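# Drill the red cross on the plank, then restore drill

## Task

Make a single hole at the centre of the red cross on the plank. With the drill switched on, keep the bit about perpendicular to the plank and motionless on that one spot for several seconds, then withdraw it. The bit does not really enter the wood, so extra pressing gains nothing. If the spinning bit touches or comes very close to the plank anywhere other than the cross centre for more than a short total time, that counts against you. Afterwards, set the drill back standing upright in its original place, where it must stay without the robot supporting it. Finally, release the drill and move the hand away.

## Robot and tools

ROBOT. One arm on a base, ending in a five-fingered right hand. All motion is described by the hand point, which sits 0.05 m in front of the palm where the index pad meets the thumb tip in a pinch. Hand axes: +z runs along the straightened fingers (they extend 0.06 to 0.07 m past the point), +y comes out of the palm, +x crosses the palm toward the little finger. A bracket on the little-finger side of the wrist protrudes 0.03 m beyond the point along +y and 0.11 m across the palm, and it can strike objects.

SCENE FRAME. Results report pose in metres with a wxyz quaternion. The origin is on the table top under the arm base, +z is up, and +y lies to the left when facing along +x. The reported position can be slightly wrong, more so at long reach.

execute_actions. Argument "actions" is a list holding zero or one item. An empty list only returns the current state. A wait item is {"steps": n}, n up to 300 control steps of 1/30 s, measured from the previous result, so your thinking time is included. A motion item is {"rows": [...], "steps": k} with k at most 15 (default 15). Each row is applied for one step; when rows run out, the last row repeats. Optional "pictures" (true/false) controls whether camera images are returned.

ROW LAYOUT. One list of 14 numbers, each in [-1, 1], in this order: dx, dy, dz, rx, ry, rz, little, ring, middle, index, thumb_bend, thumb_turn, force_limit, speed. The first six are an offset, not a pose: they are expressed in the hand point's own axes and measured from the hand point pose shown in the most recent result (or, before any result has shown it, and for a second or later call in the same reply, from where the arm is when the action begins). Every row is counted from that same base, not from the row before. Scale: 1.0 equals 0.6 m of translation or 180 degrees; rx, ry, rz form a single rotation vector. Sending all zeros drives the arm back to that base pose; it is not a pause. The next six are absolute finger targets: +1 fully open/straight, -1 fully curled. thumb_turn +1 puts the thumb beside the palm, -1 in front of it facing the fingers. A pinch is roughly index -0.22, thumb_bend -0.75, thumb_turn -0.57. force_limit maps linearly from about 0 N at -1 to 10 N at +1 at the fingertip (15 N for both thumb motors) and only stops closing motors. speed maps from near zero at -1 to full at +1 (a full stroke takes 0.6 s at full speed).

MOTION LIMITS. Each step the commanded pose is clipped to within 100 mm and 16 degrees of the measured pose, and commands lag by about 0.17 s. After an action ends, the arm only continues to the last clipped pose, so compare the reported pose and send the remainder. Position has priority over orientation if both cannot be met.

move. Argument "target": one 14-number row as above, offsets measured the same way; the finger numbers are sent at the start. The hand travels a straight path lasting 0.5 to 10 s (longer paths are cut short). "speed": path top speed in m/s, 0.002 to 0.5, default 0.25; rotation is capped at twice that in rad/s. "stop_force": optional, 13 to 80 N; the path stops when the wrist sensor reads that much extra push against the motion for two steps, then the hand backs up two steps and holds. Use it only for very slow straight approaches; omit it when leaving a surface, and do not rely on it for moves that rotate. The path ignores obstacles. The result adds a "move:" line with the outcome (done, off_target, moving, held, fault, contact) and any limits (paced = pose clipped, held = steps blocked), plus the distance from target.

wait. Argument "seconds" 0 to 10; sends nothing new.

zoom_image. "camera" is cam_low or cam_wrist; "region" is [x0, y0, x1, y1] in pixels from the top-left, at most 504 by 504. Images: cam_low 896x504, cam_wrist 616x616 fisheye.

show_instructions: no arguments; returns the reference pages. finished_scene: "scene" is the number of the scene being ended; irreversible, and it reports success.

RESULTS. Hand lines: hand_measured (positions on the command scale), hand_stopped_by (moving, target, force, stalled, fault), hand_load_n (fingertip load, positive pushing open), each in the six-motor order. A lost grip shows as loads near 0. "pose unreachable" or HELD means the clearance check altered or blocked commands. Wrist force/torque are in hand axes, noisy (offset up to ~5.5 N), saturating near 100 N. Joint torques are rough and drift.

GRIPPING. Turn the thumb in front of the palm before reaching; the hand wraps objects 0.035 to 0.08 m across. Motors start only when their target changes by at least 0.01, then lock when done. Close slowly (speed -0.9 or lower) for gentle grips; resend the same numbers to keep holding.

HAZARDS. 150 N on any part, or joint torque past its limit (wrist joints 48.6 N m, elbow 135, shoulder 297, held weight included), stops the arm for 10 s. The arm is stiff: aiming even slightly past a firm contact can fault it. Faster touches hit harder. Holding loads heats motors; a MOTOR HOT warning starts at 70 °C and brakes engage at 85 °C. Never knock or place anything off the table, and avoid drops, slips and slamming.

Each tool is called as name(argument=value, ...), one argument or row to a line, values as JSON.

## Session

execute_actions(
  actions=[],
)

Scene clock: 0.00 s of 6300.00 s.
end_effector_position=(+0.4680, -0.4111, +0.3961) hand_measured=(+1.000, +1.000, +1.000, +1.000, +1.000, +1.000) hand_load_n=(+0.0, +0.0, +0.0, +0.0, +0.0, +0.0) hand_stopped_by=(target, target, target, target, target, target) hand_force_limit=0.00 hand_speed=-0.80 end_effector_quat_wxyz=(+0.282, +0.234, -0.603, +0.709) end_effector_velocity=(-0.000, -0.000, +0.000) end_effector_angular_velocity=(-0.000, -0.001, -0.000)
Joint positions: [-0.638 -1.609  2.222 -0.891  2.506 -4.117]
Joint velocities: [-0.    -0.001 -0.    -0.    -0.     0.   ]
Joint torques (N m, as the arm reports them, + toward a larger angle): no reading
Motor temperatures (°C, as the motors report them): [27 24 27 29 29 30]
Wrist force (N, on the end effector, along its own x y z axes, offset not removed): no reading
Wrist torque (N m, same axes, about the end effector's origin, offset not removed): no reading
Hand target: +0.468, -0.411, +0.396; +0.282, +0.234, -0.603, +0.709

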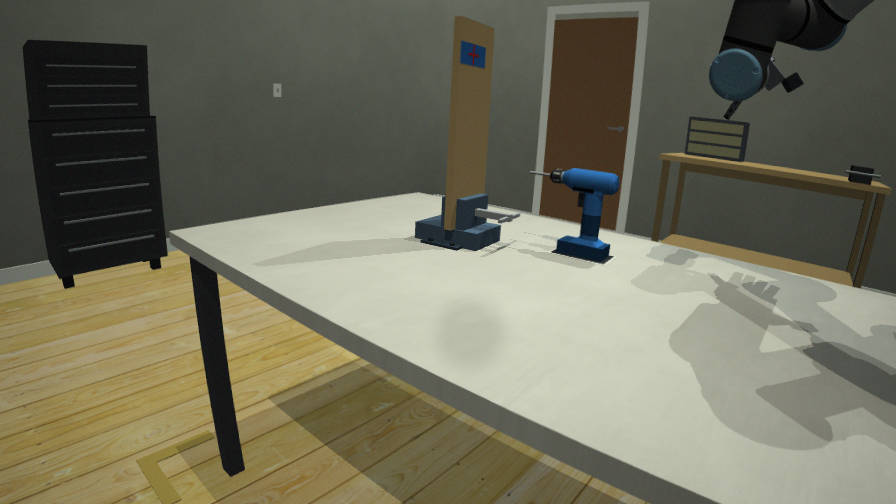

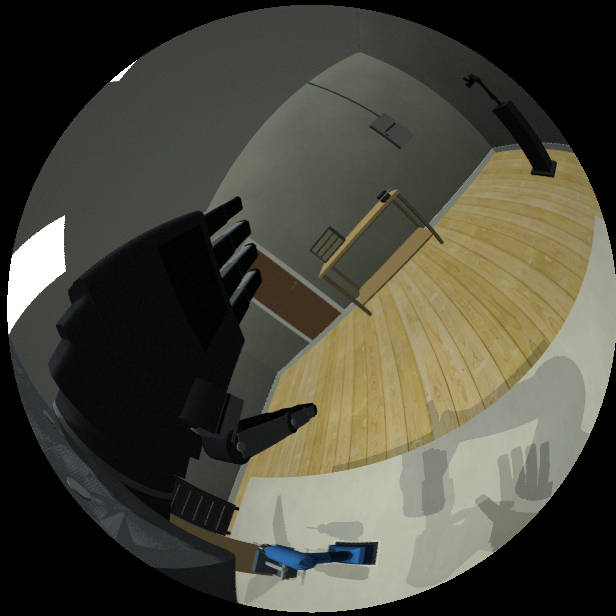

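zoom_image(
  camera="cam_low",
  region=[510, 150, 650, 290],
)

zoom_image(
  camera="cam_low",
  region=[400, 10, 640, 270],
)

Region (510, 150, 650, 290) of cam_low's 896x504 image, scaled by 3.600, with more detail than that image has.

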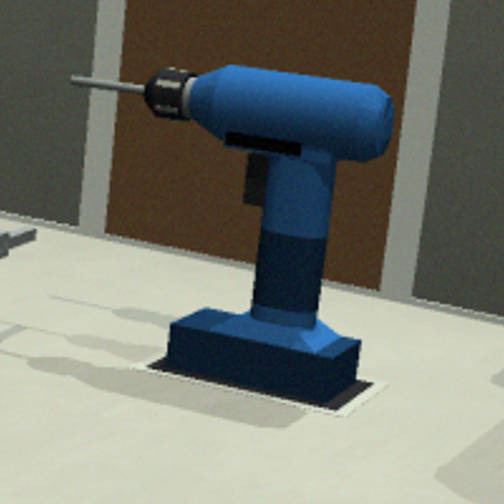

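Region (400, 10, 640, 270) of cam_low's 896x504 image, scaled by 1.938, with more detail than that image has; it fills the left 465 columns of this view, and the rest is white.

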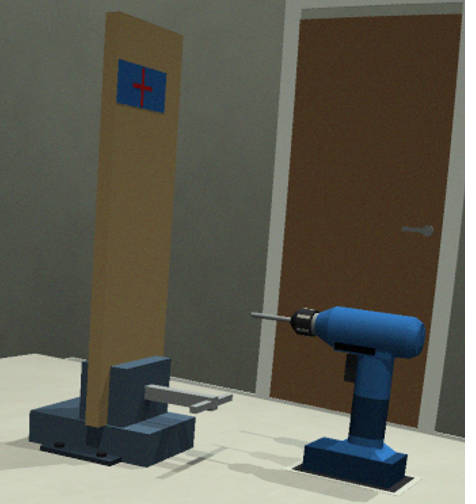

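move(
  target=[-0.414, 0.099, -0.370, -0.3293, -0.6478, 0.511, 1, 1, 1, 1, 1, -1, 0, 0],
  speed=0.4,
)

Scene clock: 31.10 s of 6300.00 s.
end_effector_position=(+0.6112, -0.2284, +0.1504) hand_measured=(+1.000, +1.000, +1.000, +1.000, +1.000, -1.000) hand_load_n=(+0.0, +0.0, +0.0, +0.0, +0.0, +0.0) hand_stopped_by=(target, target, target, target, target, target) hand_force_limit=0.00 hand_speed=0.00 end_effector_quat_wxyz=(+0.697, -0.106, +0.702, +0.105) end_effector_velocity=(+0.001, +0.000, -0.001) end_effector_angular_velocity=(+0.010, -0.029, -0.006)
Joint positions: [-1.128 -1.048  2.276 -1.183  0.157 -1.615]
Joint velocities: [ 0.003 -0.001  0.045 -0.241  0.008  0.195]
Joint torques (N m, as the arm reports them, + toward a larger angle): [  7.33 -76.28  -7.74  -3.17   4.6    1.72]
Motor temperatures (°C, as the motors report them): [27 24 27 29 29 30]
Wrist force (N, on the end effector, along its own x y z axes, offset not removed): [-5.0 -8.9 4.6]
Wrist torque (N m, same axes, about the end effector's origin, offset not removed): [-1.61 0.45 -0.63]
Hand target: +0.611, -0.228, +0.150; +0.698, -0.106, +0.700, +0.105
Off the commanded pose: 0.001 m, 0 deg.
move: done

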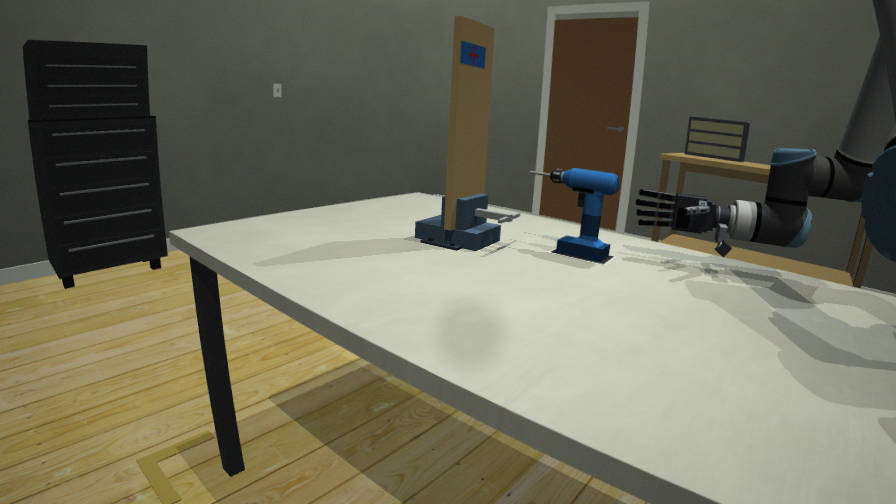

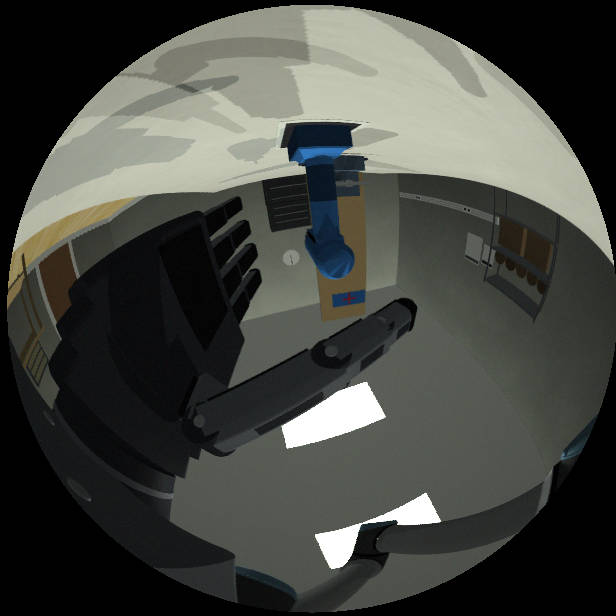

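execute_actions(
  actions=[],
)

zoom_image(
  camera="cam_wrist",
  region=[230, 100, 450, 330],
)

Scene clock: 32.60 s of 6300.00 s.
end_effector_position=(+0.6113, -0.2284, +0.1504) hand_measured=(+1.000, +1.000, +1.000, +1.000, +1.000, -1.000) hand_load_n=(+0.0, +0.0, +0.0, +0.0, +0.0, +0.0) hand_stopped_by=(target, target, target, target, target, target) hand_force_limit=0.00 hand_speed=0.00 end_effector_quat_wxyz=(+0.698, -0.106, +0.700, +0.105) end_effector_velocity=(+0.001, -0.000, +0.001) end_effector_angular_velocity=(-0.002, -0.001, +0.001)
Joint positions: [-1.127 -1.048  2.283 -1.218  0.158 -1.587]
Joint velocities: [ 0.001 -0.001 -0.001 -0.    -0.     0.   ]
Joint torques (N m, as the arm reports them, + toward a larger angle): [  9.56 -80.    -4.9   -2.74   4.15   1.19]
Motor temperatures (°C, as the motors report them): [27 24 27 29 29 30]
Wrist force (N, on the end effector, along its own x y z axes, offset not removed): [2.1 -2.9 -3.1]
Wrist torque (N m, same axes, about the end effector's origin, offset not removed): [-0.24 -0.18 0.13]
Hand target: +0.611, -0.228, +0.150; +0.698, -0.106, +0.700, +0.105
Off the commanded pose: 0.001 m, 0 deg.
Steps of this call (steps 1 to 45: nothing new was sent). Readings (end_effector_position | what the end effector reports):
1: (+0.6112, -0.2284, +0.1504) | hand_measured=(+1.000, +1.000, +1.000, +1.000, +1.000, -1.000) hand_load_n=(+0.0, +0.0, +0.0, +0.0, +0.0, +0.0) hand_stopped_by=(target, target, target, target, target, target) hand_force_limit=0.00 hand_speed=0.00
2: (+0.6112, -0.2284, +0.1504) | hand_measured=(+1.000, +1.000, +1.000, +1.000, +1.000, -1.000) hand_load_n=(+0.0, +0.0, +0.0, +0.0, +0.0, +0.0) hand_stopped_by=(target, target, target, target, target, target) hand_force_limit=0.00 hand_speed=0.00
4: (+0.6112, -0.2284, +0.1504) | hand_measured=(+1.000, +1.000, +1.000, +1.000, +1.000, -1.000) hand_load_n=(+0.0, +0.0, +0.0, +0.0, +0.0, +0.0) hand_stopped_by=(target, target, target, target, target, target) hand_force_limit=0.00 hand_speed=0.00
8: (+0.6113, -0.2284, +0.1504) | hand_measured=(+1.000, +1.000, +1.000, +1.000, +1.000, -1.000) hand_load_n=(+0.0, +0.0, +0.0, +0.0, +0.0, +0.0) hand_stopped_by=(target, target, target, target, target, target) hand_force_limit=0.00 hand_speed=0.00
45: the state above

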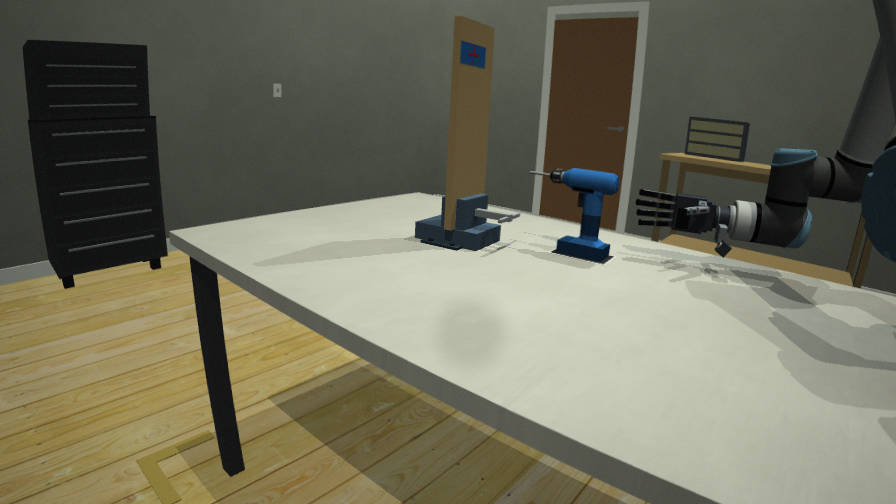

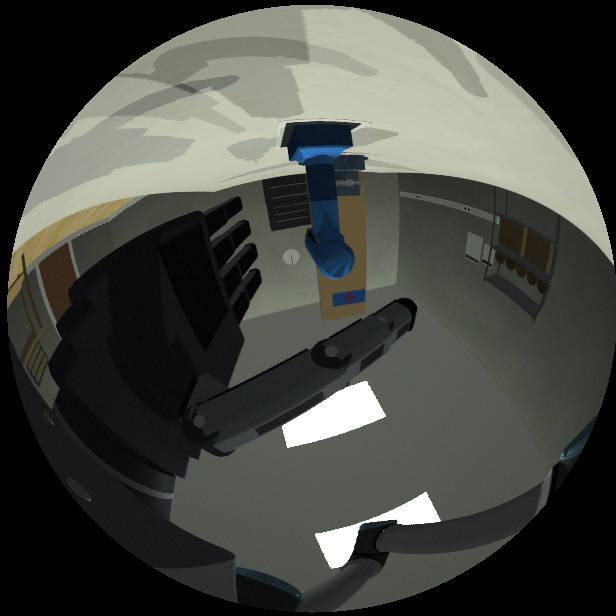

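Region (230, 100, 450, 330) of cam_wrist's 616x616 image, scaled by 2.191, with more detail than that image has; it fills the left 482 columns of this view, and the rest is white.

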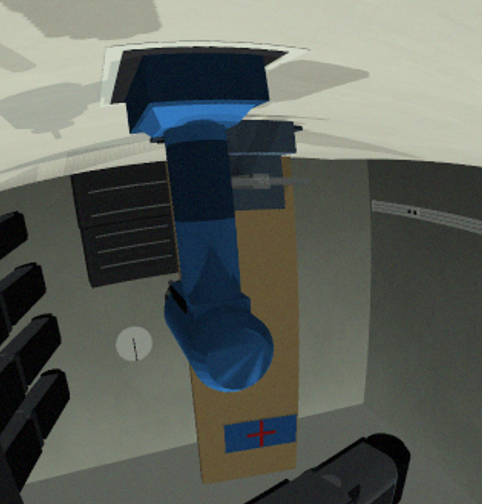

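move(
  target=[0.048, 0.037, 0.217, 0, 0, 0, 1, 1, 1, 1, 0.3, -1, 0, 0],
  speed=0.1,
)

zoom_image(
  camera="cam_low",
  region=[510, 150, 680, 290],
)

Scene clock: 41.83 s of 6300.00 s.
end_effector_position=(+0.7287, -0.1690, +0.1213) hand_measured=(+1.000, +1.000, +1.000, +1.000, +0.300, -1.000) hand_load_n=(+0.0, +0.0, +0.0, +0.0, +0.0, +0.0) hand_stopped_by=(target, target, target, target, target, target) hand_force_limit=0.00 hand_speed=0.00 end_effector_quat_wxyz=(+0.698, -0.106, +0.700, +0.105) end_effector_velocity=(+0.002, +0.002, -0.001) end_effector_angular_velocity=(+0.001, +0.001, -0.000)
Joint positions: [-0.876 -0.952  2.171 -1.212  0.409 -1.577]
Joint velocities: [ 0.005  0.003 -0.002  0.001  0.005 -0.001]
Joint torques (N m, as the arm reports them, + toward a larger angle): [ 10.36 -53.61 -22.78   2.15   4.4   -2.37]
Motor temperatures (°C, as the motors report them): [27 24 27 29 29 30]
Wrist force (N, on the end effector, along its own x y z axes, offset not removed): [4.8 -4.9 -0.1]
Wrist torque (N m, same axes, about the end effector's origin, offset not removed): [-0.68 -0.82 0.09]
Hand target: +0.729, -0.169, +0.121; +0.698, -0.106, +0.700, +0.105
Off the commanded pose: 0.000 m, 0 deg.
move: done

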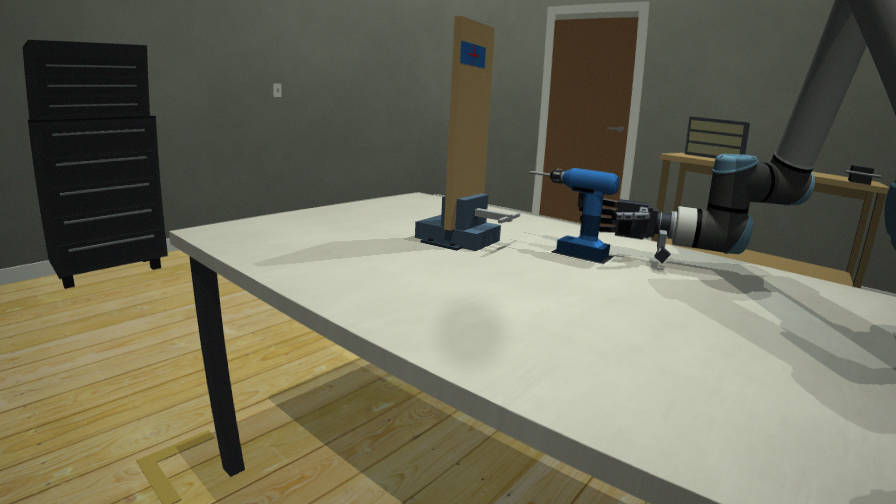

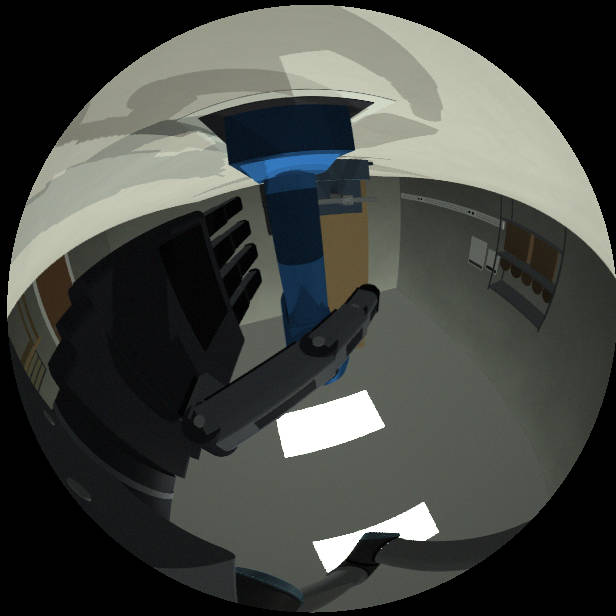

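Region (510, 150, 680, 290) of cam_low's 896x504 image, scaled by 2.965, with more detail than that image has; it fills the top 415 rows of this view, and the rest is white.

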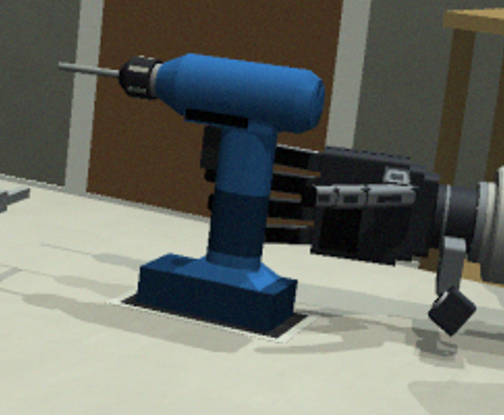

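move(
  target=[0.001, 0.024, 0.083, 0, 0, 0, 0.8, 0.8, 0.8, 0.8, 0.3, -1, 0, 0],
  speed=0.05,
)

zoom_image(
  camera="cam_low",
  region=[510, 150, 680, 290],
)

Scene clock: 51.63 s of 6300.00 s.
end_effector_position=(+0.7717, -0.1407, +0.1205) hand_measured=(+0.800, +0.800, +0.800, +0.800, +0.300, -1.000) hand_load_n=(+0.0, +0.0, +0.0, +0.0, +0.0, +0.0) hand_stopped_by=(target, target, target, target, target, target) hand_force_limit=0.00 hand_speed=0.00 end_effector_quat_wxyz=(+0.698, -0.106, +0.700, +0.105) end_effector_velocity=(+0.002, +0.001, +0.001) end_effector_angular_velocity=(-0.001, -0.001, +0.001)
Joint positions: [-0.786 -0.933  2.124 -1.185  0.5   -1.575]
Joint velocities: [ 0.005 -0.    -0.003  0.002  0.004 -0.   ]
Joint torques (N m, as the arm reports them, + toward a larger angle): [ 11.68 -54.07 -24.23   1.46   4.36  -2.04]
Motor temperatures (°C, as the motors report them): [27 24 27 29 29 30]
Wrist force (N, on the end effector, along its own x y z axes, offset not removed): [-1.7 -0.8 -3.4]
Wrist torque (N m, same axes, about the end effector's origin, offset not removed): [0.32 0.19 -0.01]
Hand target: +0.772, -0.141, +0.120; +0.698, -0.106, +0.700, +0.105
Off the commanded pose: 0.000 m, 0 deg.
move: done

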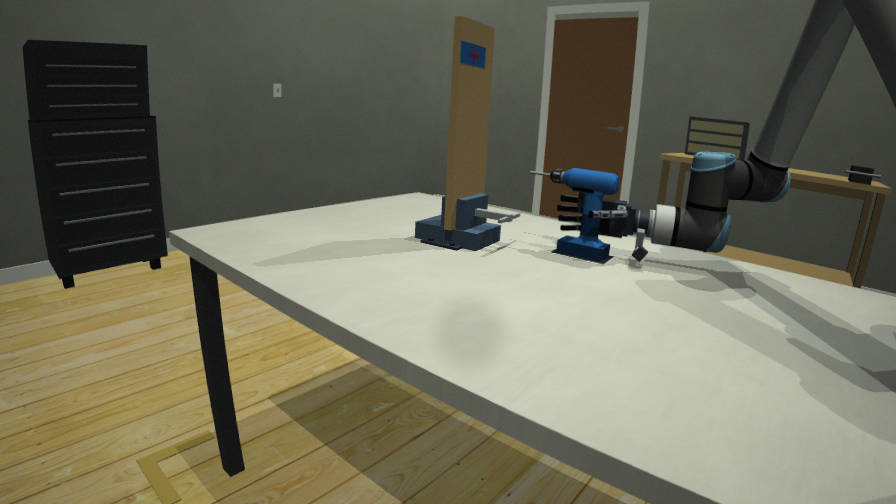

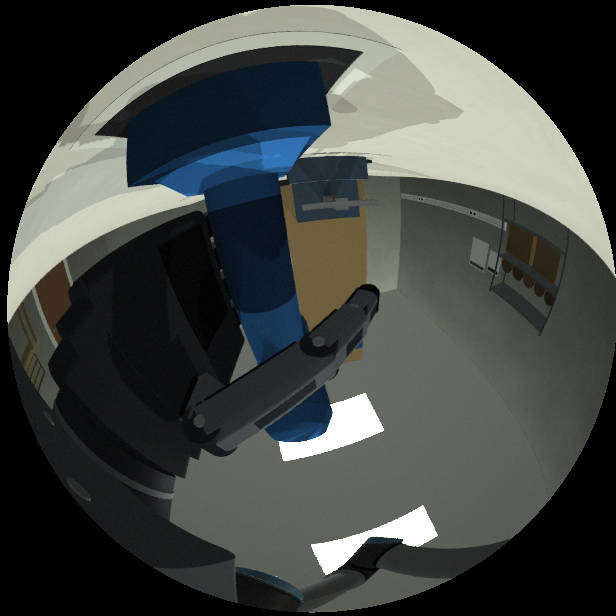

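Region (510, 150, 680, 290) of cam_low's 896x504 image, scaled by 2.965, with more detail than that image has; it fills the top 415 rows of this view, and the rest is white.

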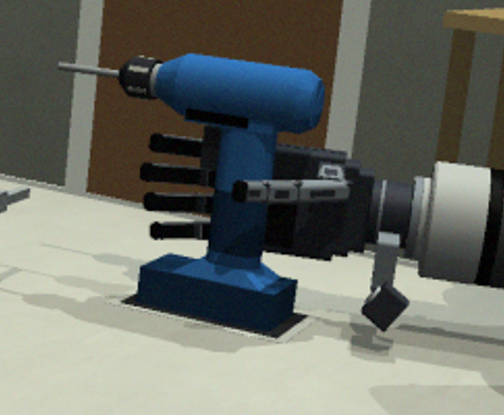

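move(
  target=[0, 0, 0.015, 0, 0, 0, 0.4, 0.4, 0.8, 0.8, -0.3, -1, -0.3, -0.6],
  speed=0.015,
)

move(
  target=[0, 0.002, 0, 0, 0, 0, 0.3, 0.3, 0.3, 0.6, -1, -1, -0.3, -0.6],
  speed=0.01,
)

Scene clock: 57.53 s of 6300.00 s.
end_effector_position=(+0.7803, -0.1380, +0.1205) hand_measured=(+0.400, +0.400, +0.800, +0.800, -0.300, -1.000) hand_load_n=(+0.0, +0.0, +0.0, +0.0, +0.0, +0.0) hand_stopped_by=(target, target, target, target, target, target) hand_force_limit=-0.30 hand_speed=-0.60 end_effector_quat_wxyz=(+0.698, -0.106, +0.700, +0.105) end_effector_velocity=(-0.001, +0.001, -0.001) end_effector_angular_velocity=(+0.001, +0.001, +0.000)
Joint positions: [-0.772 -0.929  2.111 -1.177  0.513 -1.575]
Joint velocities: [ 0.     0.001  0.002 -0.     0.    -0.   ]
Joint torques (N m, as the arm reports them, + toward a larger angle): [ 10.78 -55.93 -24.05   1.79   4.42  -0.5 ]
Motor temperatures (°C, as the motors report them): [27 24 27 29 29 30]
Wrist force (N, on the end effector, along its own x y z axes, offset not removed): [-1.6 2.1 2.9]
Wrist torque (N m, same axes, about the end effector's origin, offset not removed): [0.28 -0.04 -0.04]
Hand target: +0.780, -0.138, +0.120; +0.698, -0.106, +0.700, +0.105
Off the commanded pose: 0.000 m, 0 deg.
move: done

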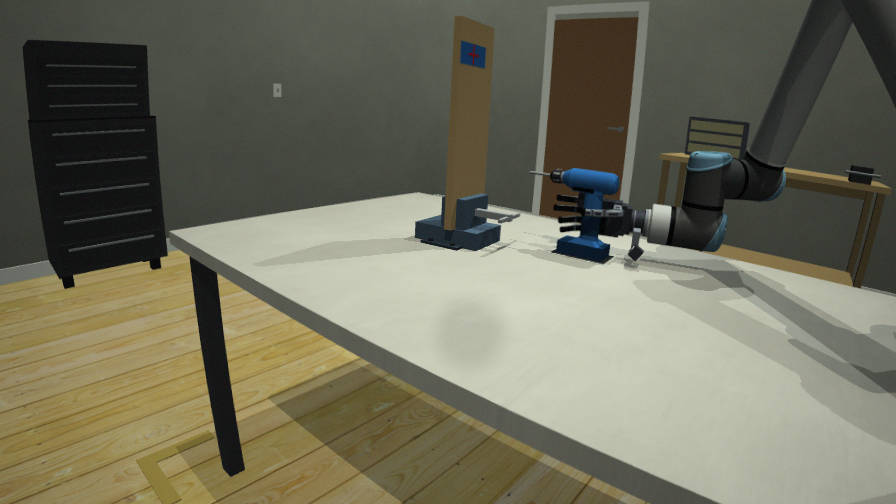

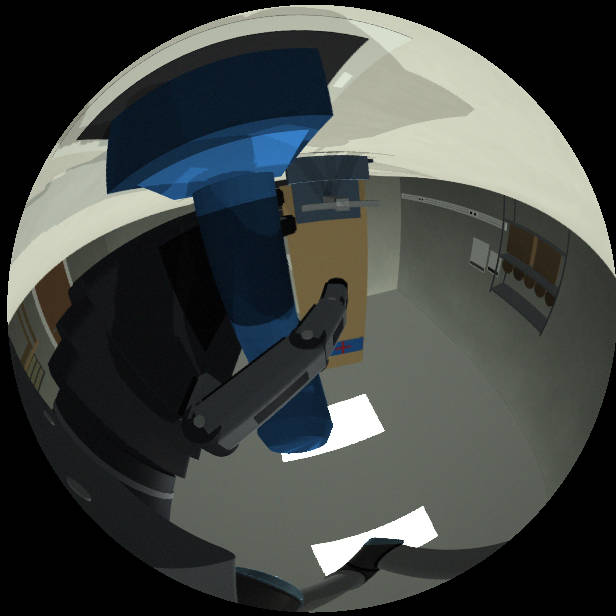

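Scene clock: 59.33 s of 6300.00 s.
end_effector_position=(+0.7800, -0.1369, +0.1205) hand_measured=(+0.300, +0.300, +0.300, +0.600, -0.936, -1.000) hand_load_n=(+0.0, +0.0, +0.0, +0.0, +5.5, +1.0) hand_stopped_by=(target, target, target, target, force, target) hand_force_limit=-0.30 hand_speed=-0.60 end_effector_quat_wxyz=(+0.698, -0.106, +0.700, +0.105) end_effector_velocity=(+0.000, -0.000, +0.001) end_effector_angular_velocity=(-0.000, -0.000, -0.000)
Joint positions: [-0.771 -0.929  2.113 -1.178  0.514 -1.575]
Joint velocities: [-0.    -0.001 -0.     0.     0.     0.   ]
Joint torques (N m, as the arm reports them, + toward a larger angle): [  8.17 -90.02 -12.56  -3.48   4.17   0.69]
Motor temperatures (°C, as the motors report them): [27 24 27 29 29 30]
Wrist force (N, on the end effector, along its own x y z axes, offset not removed): [0.2 3.3 0.6]
Wrist torque (N m, same axes, about the end effector's origin, offset not removed): [0.18 -0.30 -0.02]
Hand target: +0.780, -0.137, +0.120; +0.698, -0.106, +0.700, +0.105
Off the commanded pose: 0.000 m, 0 deg.
move: done

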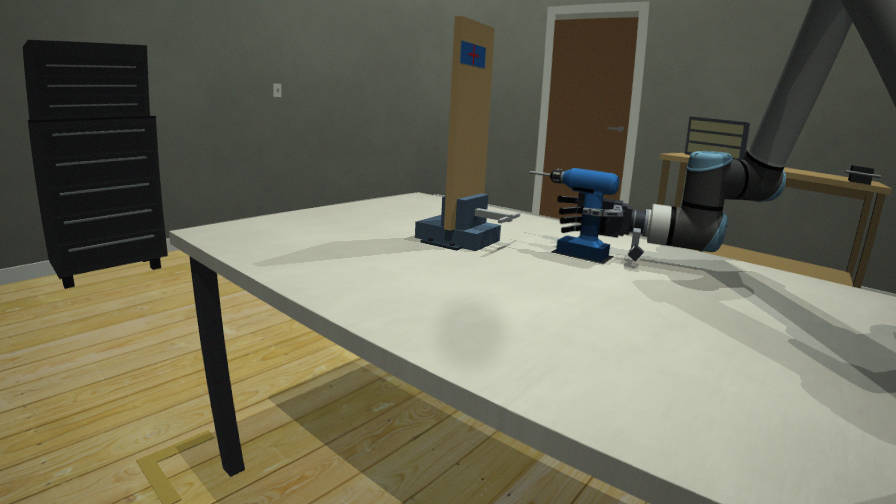

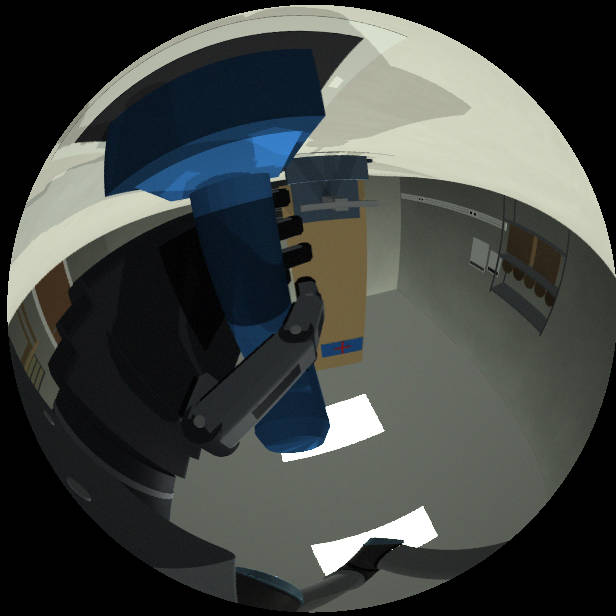

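move(
  target=[0, 0, 0, 0, 0, 0, -1, -1, 0.2, 0.3, -0.99, -1, 0.8, -0.7],
  speed=0.01,
)

move(
  target=[0, 0, 0, 0, 0, 0, -1, -1, 0.2, -0.18, -0.99, -1, 0.8, -0.75],
  speed=0.01,
)

Scene clock: 63.90 s of 6300.00 s.
end_effector_position=(+0.7800, -0.1369, +0.1205) hand_measured=(-0.546, -0.528, +0.200, +0.300, -0.972, -1.000) hand_load_n=(+9.0, +7.5, +0.0, +0.0, +13.5, +4.0) hand_stopped_by=(force, force, target, target, stalled, target) hand_force_limit=0.80 hand_speed=-0.70 end_effector_quat_wxyz=(+0.698, -0.106, +0.700, +0.105) end_effector_velocity=(+0.000, +0.001, +0.000) end_effector_angular_velocity=(-0.000, -0.000, +0.001)
Joint positions: [-0.771 -0.929  2.113 -1.178  0.514 -1.575]
Joint velocities: [ 0.001 -0.     0.    -0.     0.    -0.   ]
Joint torques (N m, as the arm reports them, + toward a larger angle): [ -2.59 -78.2  -11.36   2.95   2.14  -1.17]
Motor temperatures (°C, as the motors report them): [27 24 27 29 29 30]
Wrist force (N, on the end effector, along its own x y z axes, offset not removed): [-7.3 -2.1 -0.5]
Wrist torque (N m, same axes, about the end effector's origin, offset not removed): [0.27 -1.46 -0.43]
Hand target: +0.780, -0.137, +0.120; +0.698, -0.106, +0.700, +0.105
Off the commanded pose: 0.000 m, 0 deg.
move: done

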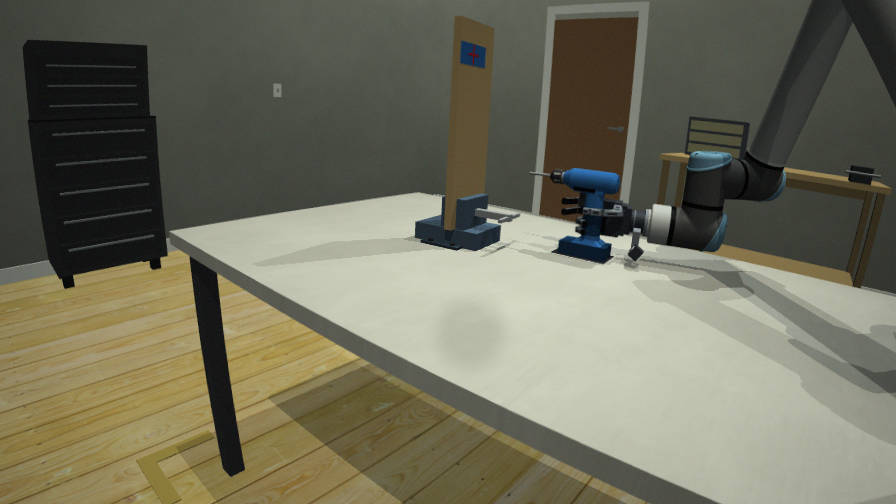

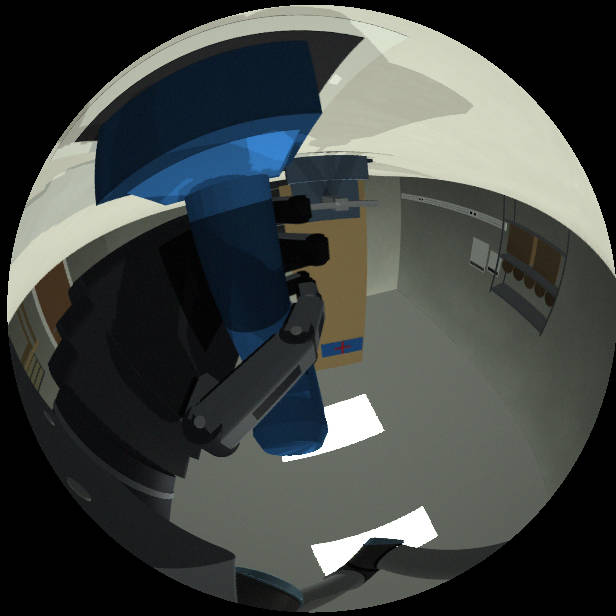

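Scene clock: 65.33 s of 6300.00 s.
end_effector_position=(+0.7800, -0.1369, +0.1205) hand_measured=(-0.546, -0.528, +0.200, -0.178, -0.970, -1.000) hand_load_n=(+6.5, +5.0, +0.0, +5.5, +18.0, +1.0) hand_stopped_by=(force, force, target, target, stalled, target) hand_force_limit=0.80 hand_speed=-0.75 end_effector_quat_wxyz=(+0.698, -0.106, +0.700, +0.105) end_effector_velocity=(+0.000, -0.000, +0.001) end_effector_angular_velocity=(-0.001, -0.001, -0.000)
Joint positions: [-0.771 -0.929  2.113 -1.178  0.514 -1.575]
Joint velocities: [-0.    -0.001 -0.    -0.     0.     0.   ]
Joint torques (N m, as the arm reports them, + toward a larger angle): [ -1.46 -79.64 -11.02  -0.41   2.17  -0.76]
Motor temperatures (°C, as the motors report them): [27 24 27 29 29 30]
Wrist force (N, on the end effector, along its own x y z axes, offset not removed): [-12.9 -6.5 3.5]
Wrist torque (N m, same axes, about the end effector's origin, offset not removed): [-0.06 -1.45 -0.58]
Hand target: +0.780, -0.137, +0.121; +0.698, -0.106, +0.700, +0.105
Off the commanded pose: 0.000 m, 0 deg.
move: done

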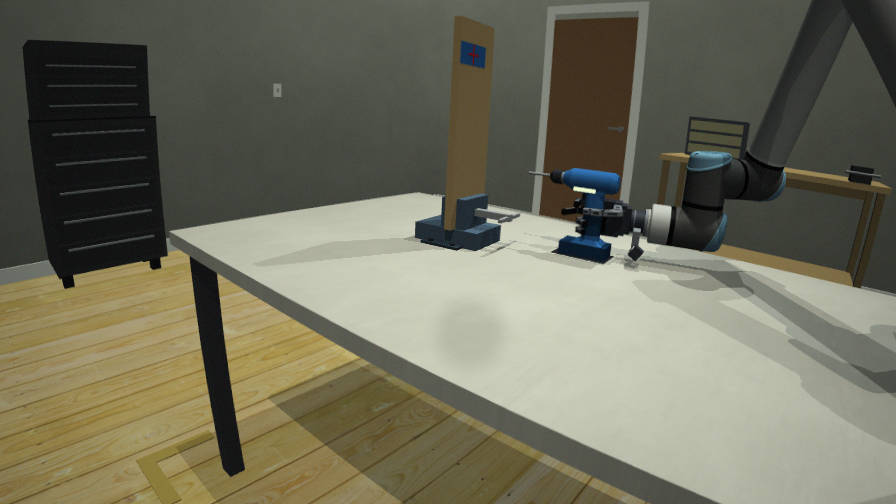

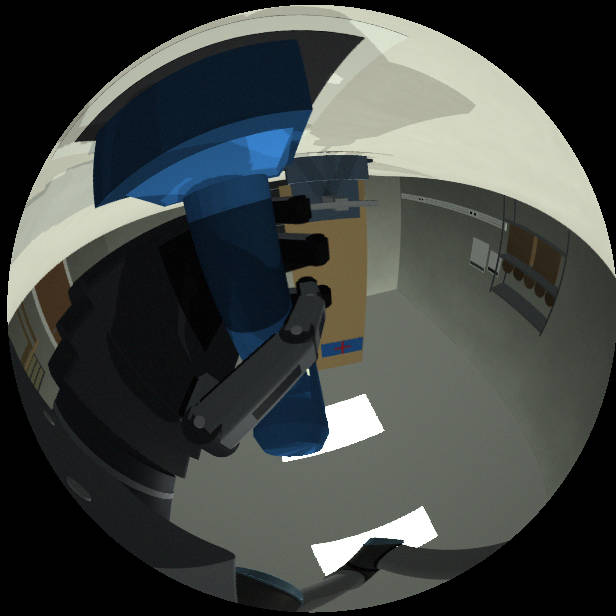

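execute_actions(
  actions=[],
)

Scene clock: 75.87 s of 6300.00 s.
end_effector_position=(+0.7800, -0.1369, +0.1205) hand_measured=(-0.546, -0.528, +0.200, -0.178, -0.970, -1.000) hand_load_n=(+6.5, +5.0, +0.0, +5.5, +18.0, +1.0) hand_stopped_by=(force, force, target, target, stalled, target) hand_force_limit=0.80 hand_speed=-0.75 end_effector_quat_wxyz=(+0.698, -0.106, +0.700, +0.105) end_effector_velocity=(-0.000, +0.000, -0.001) end_effector_angular_velocity=(+0.001, +0.001, +0.000)
Joint positions: [-0.771 -0.929  2.113 -1.178  0.514 -1.575]
Joint velocities: [ 0.     0.001  0.     0.     0.    -0.   ]
Joint torques (N m, as the arm reports them, + toward a larger angle): [ -3.53 -77.62 -11.42  -0.17   2.11  -1.  ]
Motor temperatures (°C, as the motors report them): [27 24 27 29 29 30]
Wrist force (N, on the end effector, along its own x y z axes, offset not removed): [-8.7 -10.4 4.6]
Wrist torque (N m, same axes, about the end effector's origin, offset not removed): [-0.80 -2.14 -0.41]
Hand target: +0.780, -0.137, +0.121; +0.698, -0.106, +0.700, +0.105
Off the commanded pose: 0.000 m, 0 deg.
Steps of this call (steps 1 to 316: nothing new was sent). Readings (end_effector_position | what the end effector reports):
1: (+0.7800, -0.1369, +0.1205) | hand_measured=(-0.546, -0.528, +0.200, -0.178, -0.970, -1.000) hand_load_n=(+6.5, +5.0, +0.0, +5.5, +18.0, +1.0) hand_stopped_by=(force, force, target, target, stalled, target) hand_force_limit=0.80 hand_speed=-0.75
2: (+0.7800, -0.1369, +0.1205) | hand_measured=(-0.546, -0.528, +0.200, -0.178, -0.970, -1.000) hand_load_n=(+6.5, +5.0, +0.0, +5.5, +18.0, +1.0) hand_stopped_by=(force, force, target, target, stalled, target) hand_force_limit=0.80 hand_speed=-0.75
4: (+0.7800, -0.1369, +0.1205) | hand_measured=(-0.546, -0.528, +0.200, -0.178, -0.970, -1.000) hand_load_n=(+6.5, +5.0, +0.0, +5.5, +18.0, +1.0) hand_stopped_by=(force, force, target, target, stalled, target) hand_force_limit=0.80 hand_speed=-0.75
8: (+0.7800, -0.1369, +0.1205) | hand_measured=(-0.546, -0.528, +0.200, -0.178, -0.970, -1.000) hand_load_n=(+6.5, +5.0, +0.0, +5.5, +18.0, +1.0) hand_stopped_by=(force, force, target, target, stalled, target) hand_force_limit=0.80 hand_speed=-0.75
316: the state above

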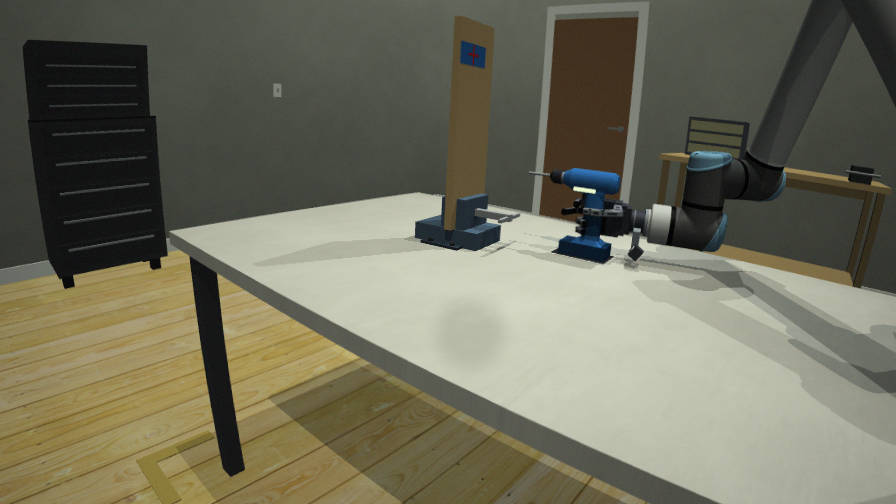

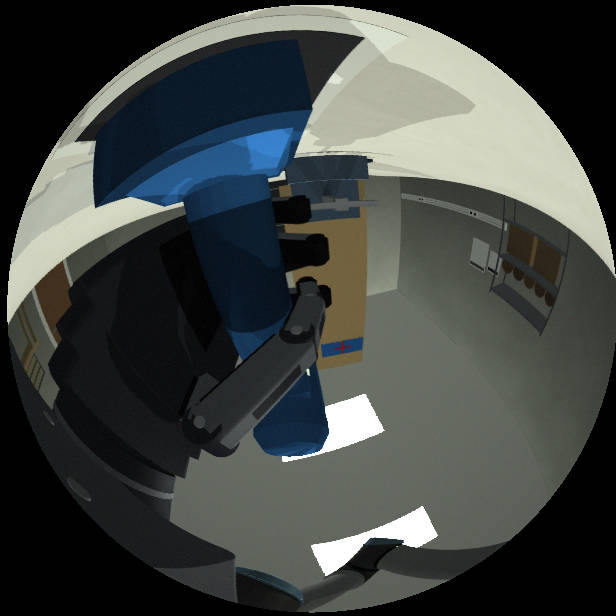

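move(
  target=[-0.42, 0, -0.03, 0, 0, 0, -1, -1, 0.2, 0.08, -0.99, -1, 0.8, -0.75],
  speed=0.1,
)

Scene clock: 81.23 s of 6300.00 s.
end_effector_position=(+0.7631, -0.1414, +0.3722) hand_measured=(-0.546, -0.530, +0.200, +0.080, -0.976, -1.000) hand_load_n=(+0.0, +0.0, +0.0, -1.0, +3.5, +1.0) hand_stopped_by=(force, force, target, target, stalled, target) hand_force_limit=0.80 hand_speed=-0.75 end_effector_quat_wxyz=(+0.698, -0.106, +0.700, +0.105) end_effector_velocity=(-0.000, +0.000, +0.003) end_effector_angular_velocity=(-0.000, +0.001, +0.000)
Joint positions: [-0.798 -1.333  2.065 -0.727  0.488 -1.575]
Joint velocities: [-0.    -0.004 -0.002  0.007 -0.    -0.002]
Joint torques (N m, as the arm reports them, + toward a larger angle): [-13.63 -81.47 -44.76   0.49  -3.76  -1.6 ]
Motor temperatures (°C, as the motors report them): [27 24 27 29 29 30]
Wrist force (N, on the end effector, along its own x y z axes, offset not removed): [11.6 -6.0 -4.4]
Wrist torque (N m, same axes, about the end effector's origin, offset not removed): [-0.55 -0.17 0.26]
Hand target: +0.763, -0.141, +0.372; +0.698, -0.106, +0.700, +0.105
Off the commanded pose: 0.001 m, 0 deg.
move: done

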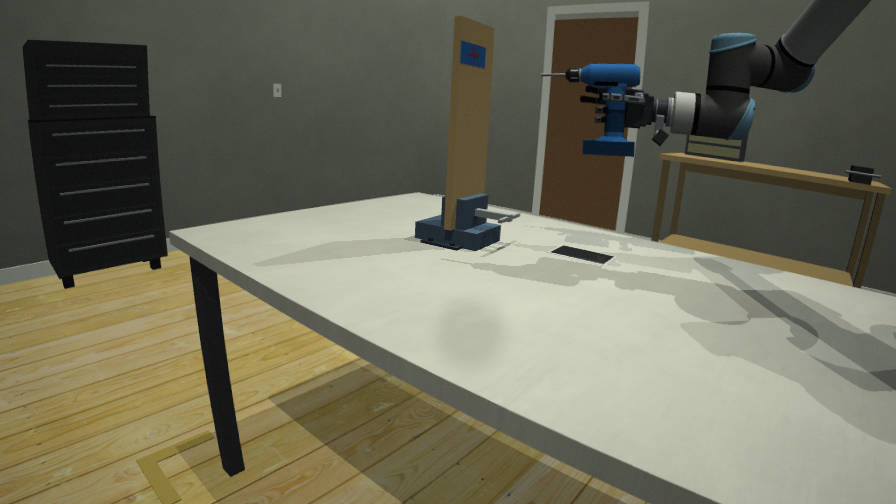

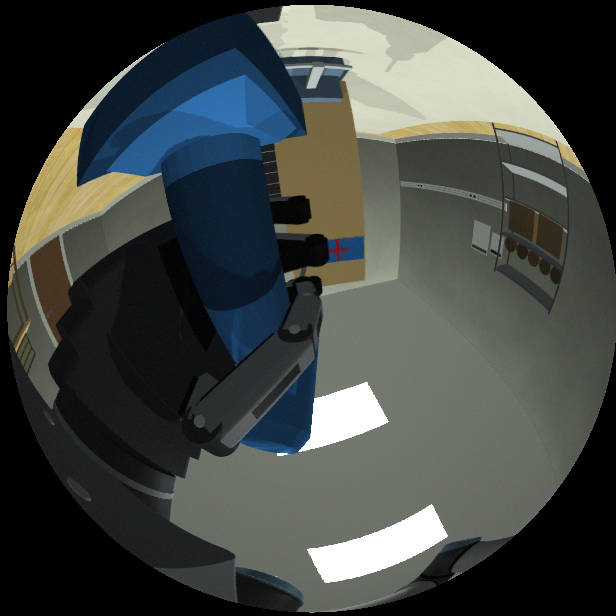

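move(
  target=[0, 0, 0, 0, 0, 0, -0.98, -0.98, 0.2, 0.08, -1, -1, 0.8, -0.75],
  speed=0.05,
)

zoom_image(
  camera="cam_low",
  region=[400, 0, 700, 280],
)

Scene clock: 84.03 s of 6300.00 s.
end_effector_position=(+0.7632, -0.1414, +0.3723) hand_measured=(-0.722, -0.678, +0.200, +0.080, -0.992, -1.000) hand_load_n=(+9.5, +7.5, +0.0, -1.0, +5.0, +4.0) hand_stopped_by=(force, force, target, target, target, target) hand_force_limit=0.80 hand_speed=-0.75 end_effector_quat_wxyz=(+0.698, -0.106, +0.700, +0.105) end_effector_velocity=(+0.001, -0.001, +0.001) end_effector_angular_velocity=(-0.002, -0.002, -0.000)
Joint positions: [-0.798 -1.333  2.065 -0.726  0.488 -1.575]
Joint velocities: [ 0.     0.    -0.002 -0.001  0.     0.   ]
Joint torques (N m, as the arm reports them, + toward a larger angle): [ -3.79 -46.74 -28.62  -4.14  -0.52   1.96]
Motor temperatures (°C, as the motors report them): [27 24 27 29 29 30]
Wrist force (N, on the end effector, along its own x y z axes, offset not removed): [10.5 -5.9 0.1]
Wrist torque (N m, same axes, about the end effector's origin, offset not removed): [-0.94 -0.22 0.12]
Hand target: +0.763, -0.141, +0.372; +0.698, -0.106, +0.700, +0.105
Off the commanded pose: 0.000 m, 0 deg.
move: done

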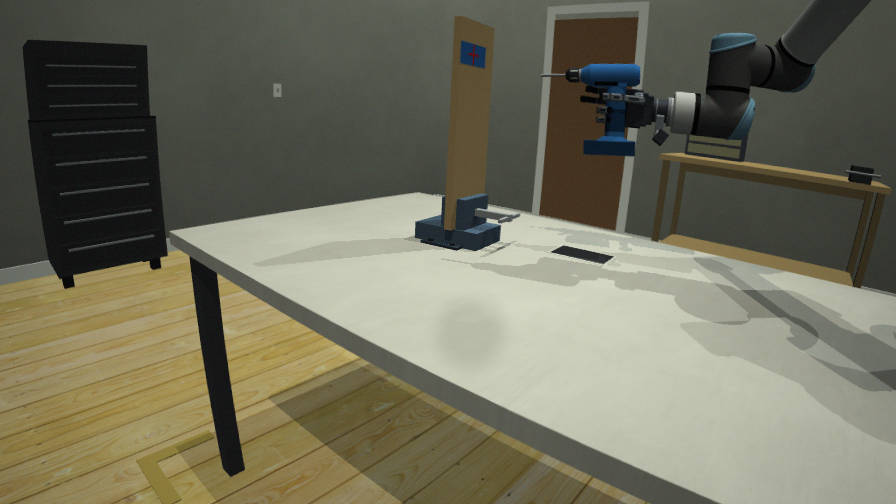

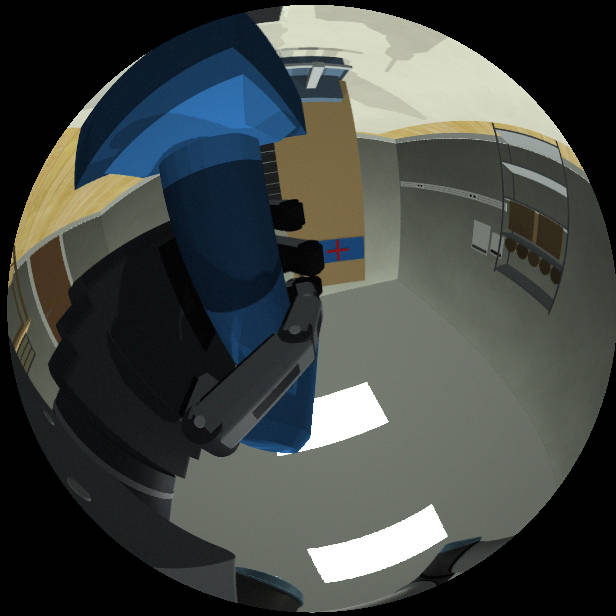

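Region (400, 0, 700, 280) of cam_low's 896x504 image, scaled by 1.680, with more detail than that image has; it fills the top 470 rows of this view, and the rest is white.

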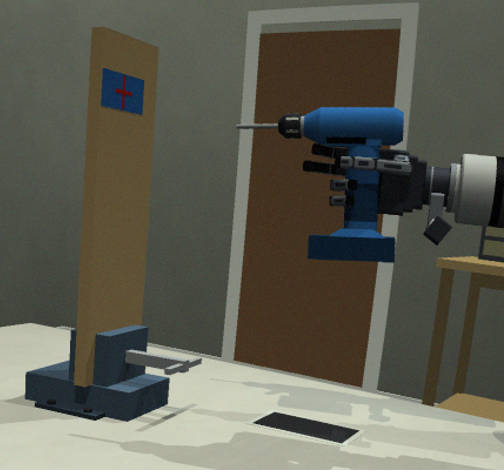

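zoom_image(
  camera="cam_low",
  region=[530, 40, 690, 170],
)

zoom_image(
  camera="cam_low",
  region=[400, 180, 630, 280],
)

Region (530, 40, 690, 170) of cam_low's 896x504 image, scaled by 3.150, with more detail than that image has; it fills the top 410 rows of this view, and the rest is white.

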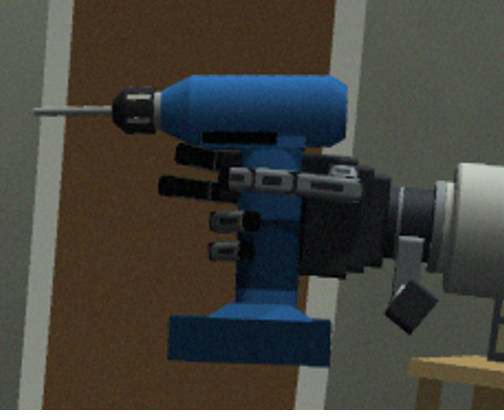

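Region (400, 180, 630, 280) of cam_low's 896x504 image, scaled by 2.191, with more detail than that image has; it fills the top 219 rows of this view, and the rest is white.

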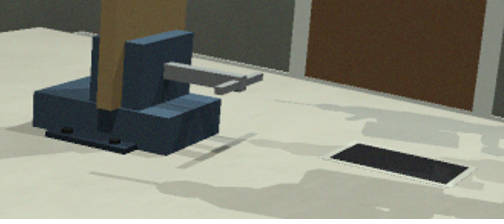

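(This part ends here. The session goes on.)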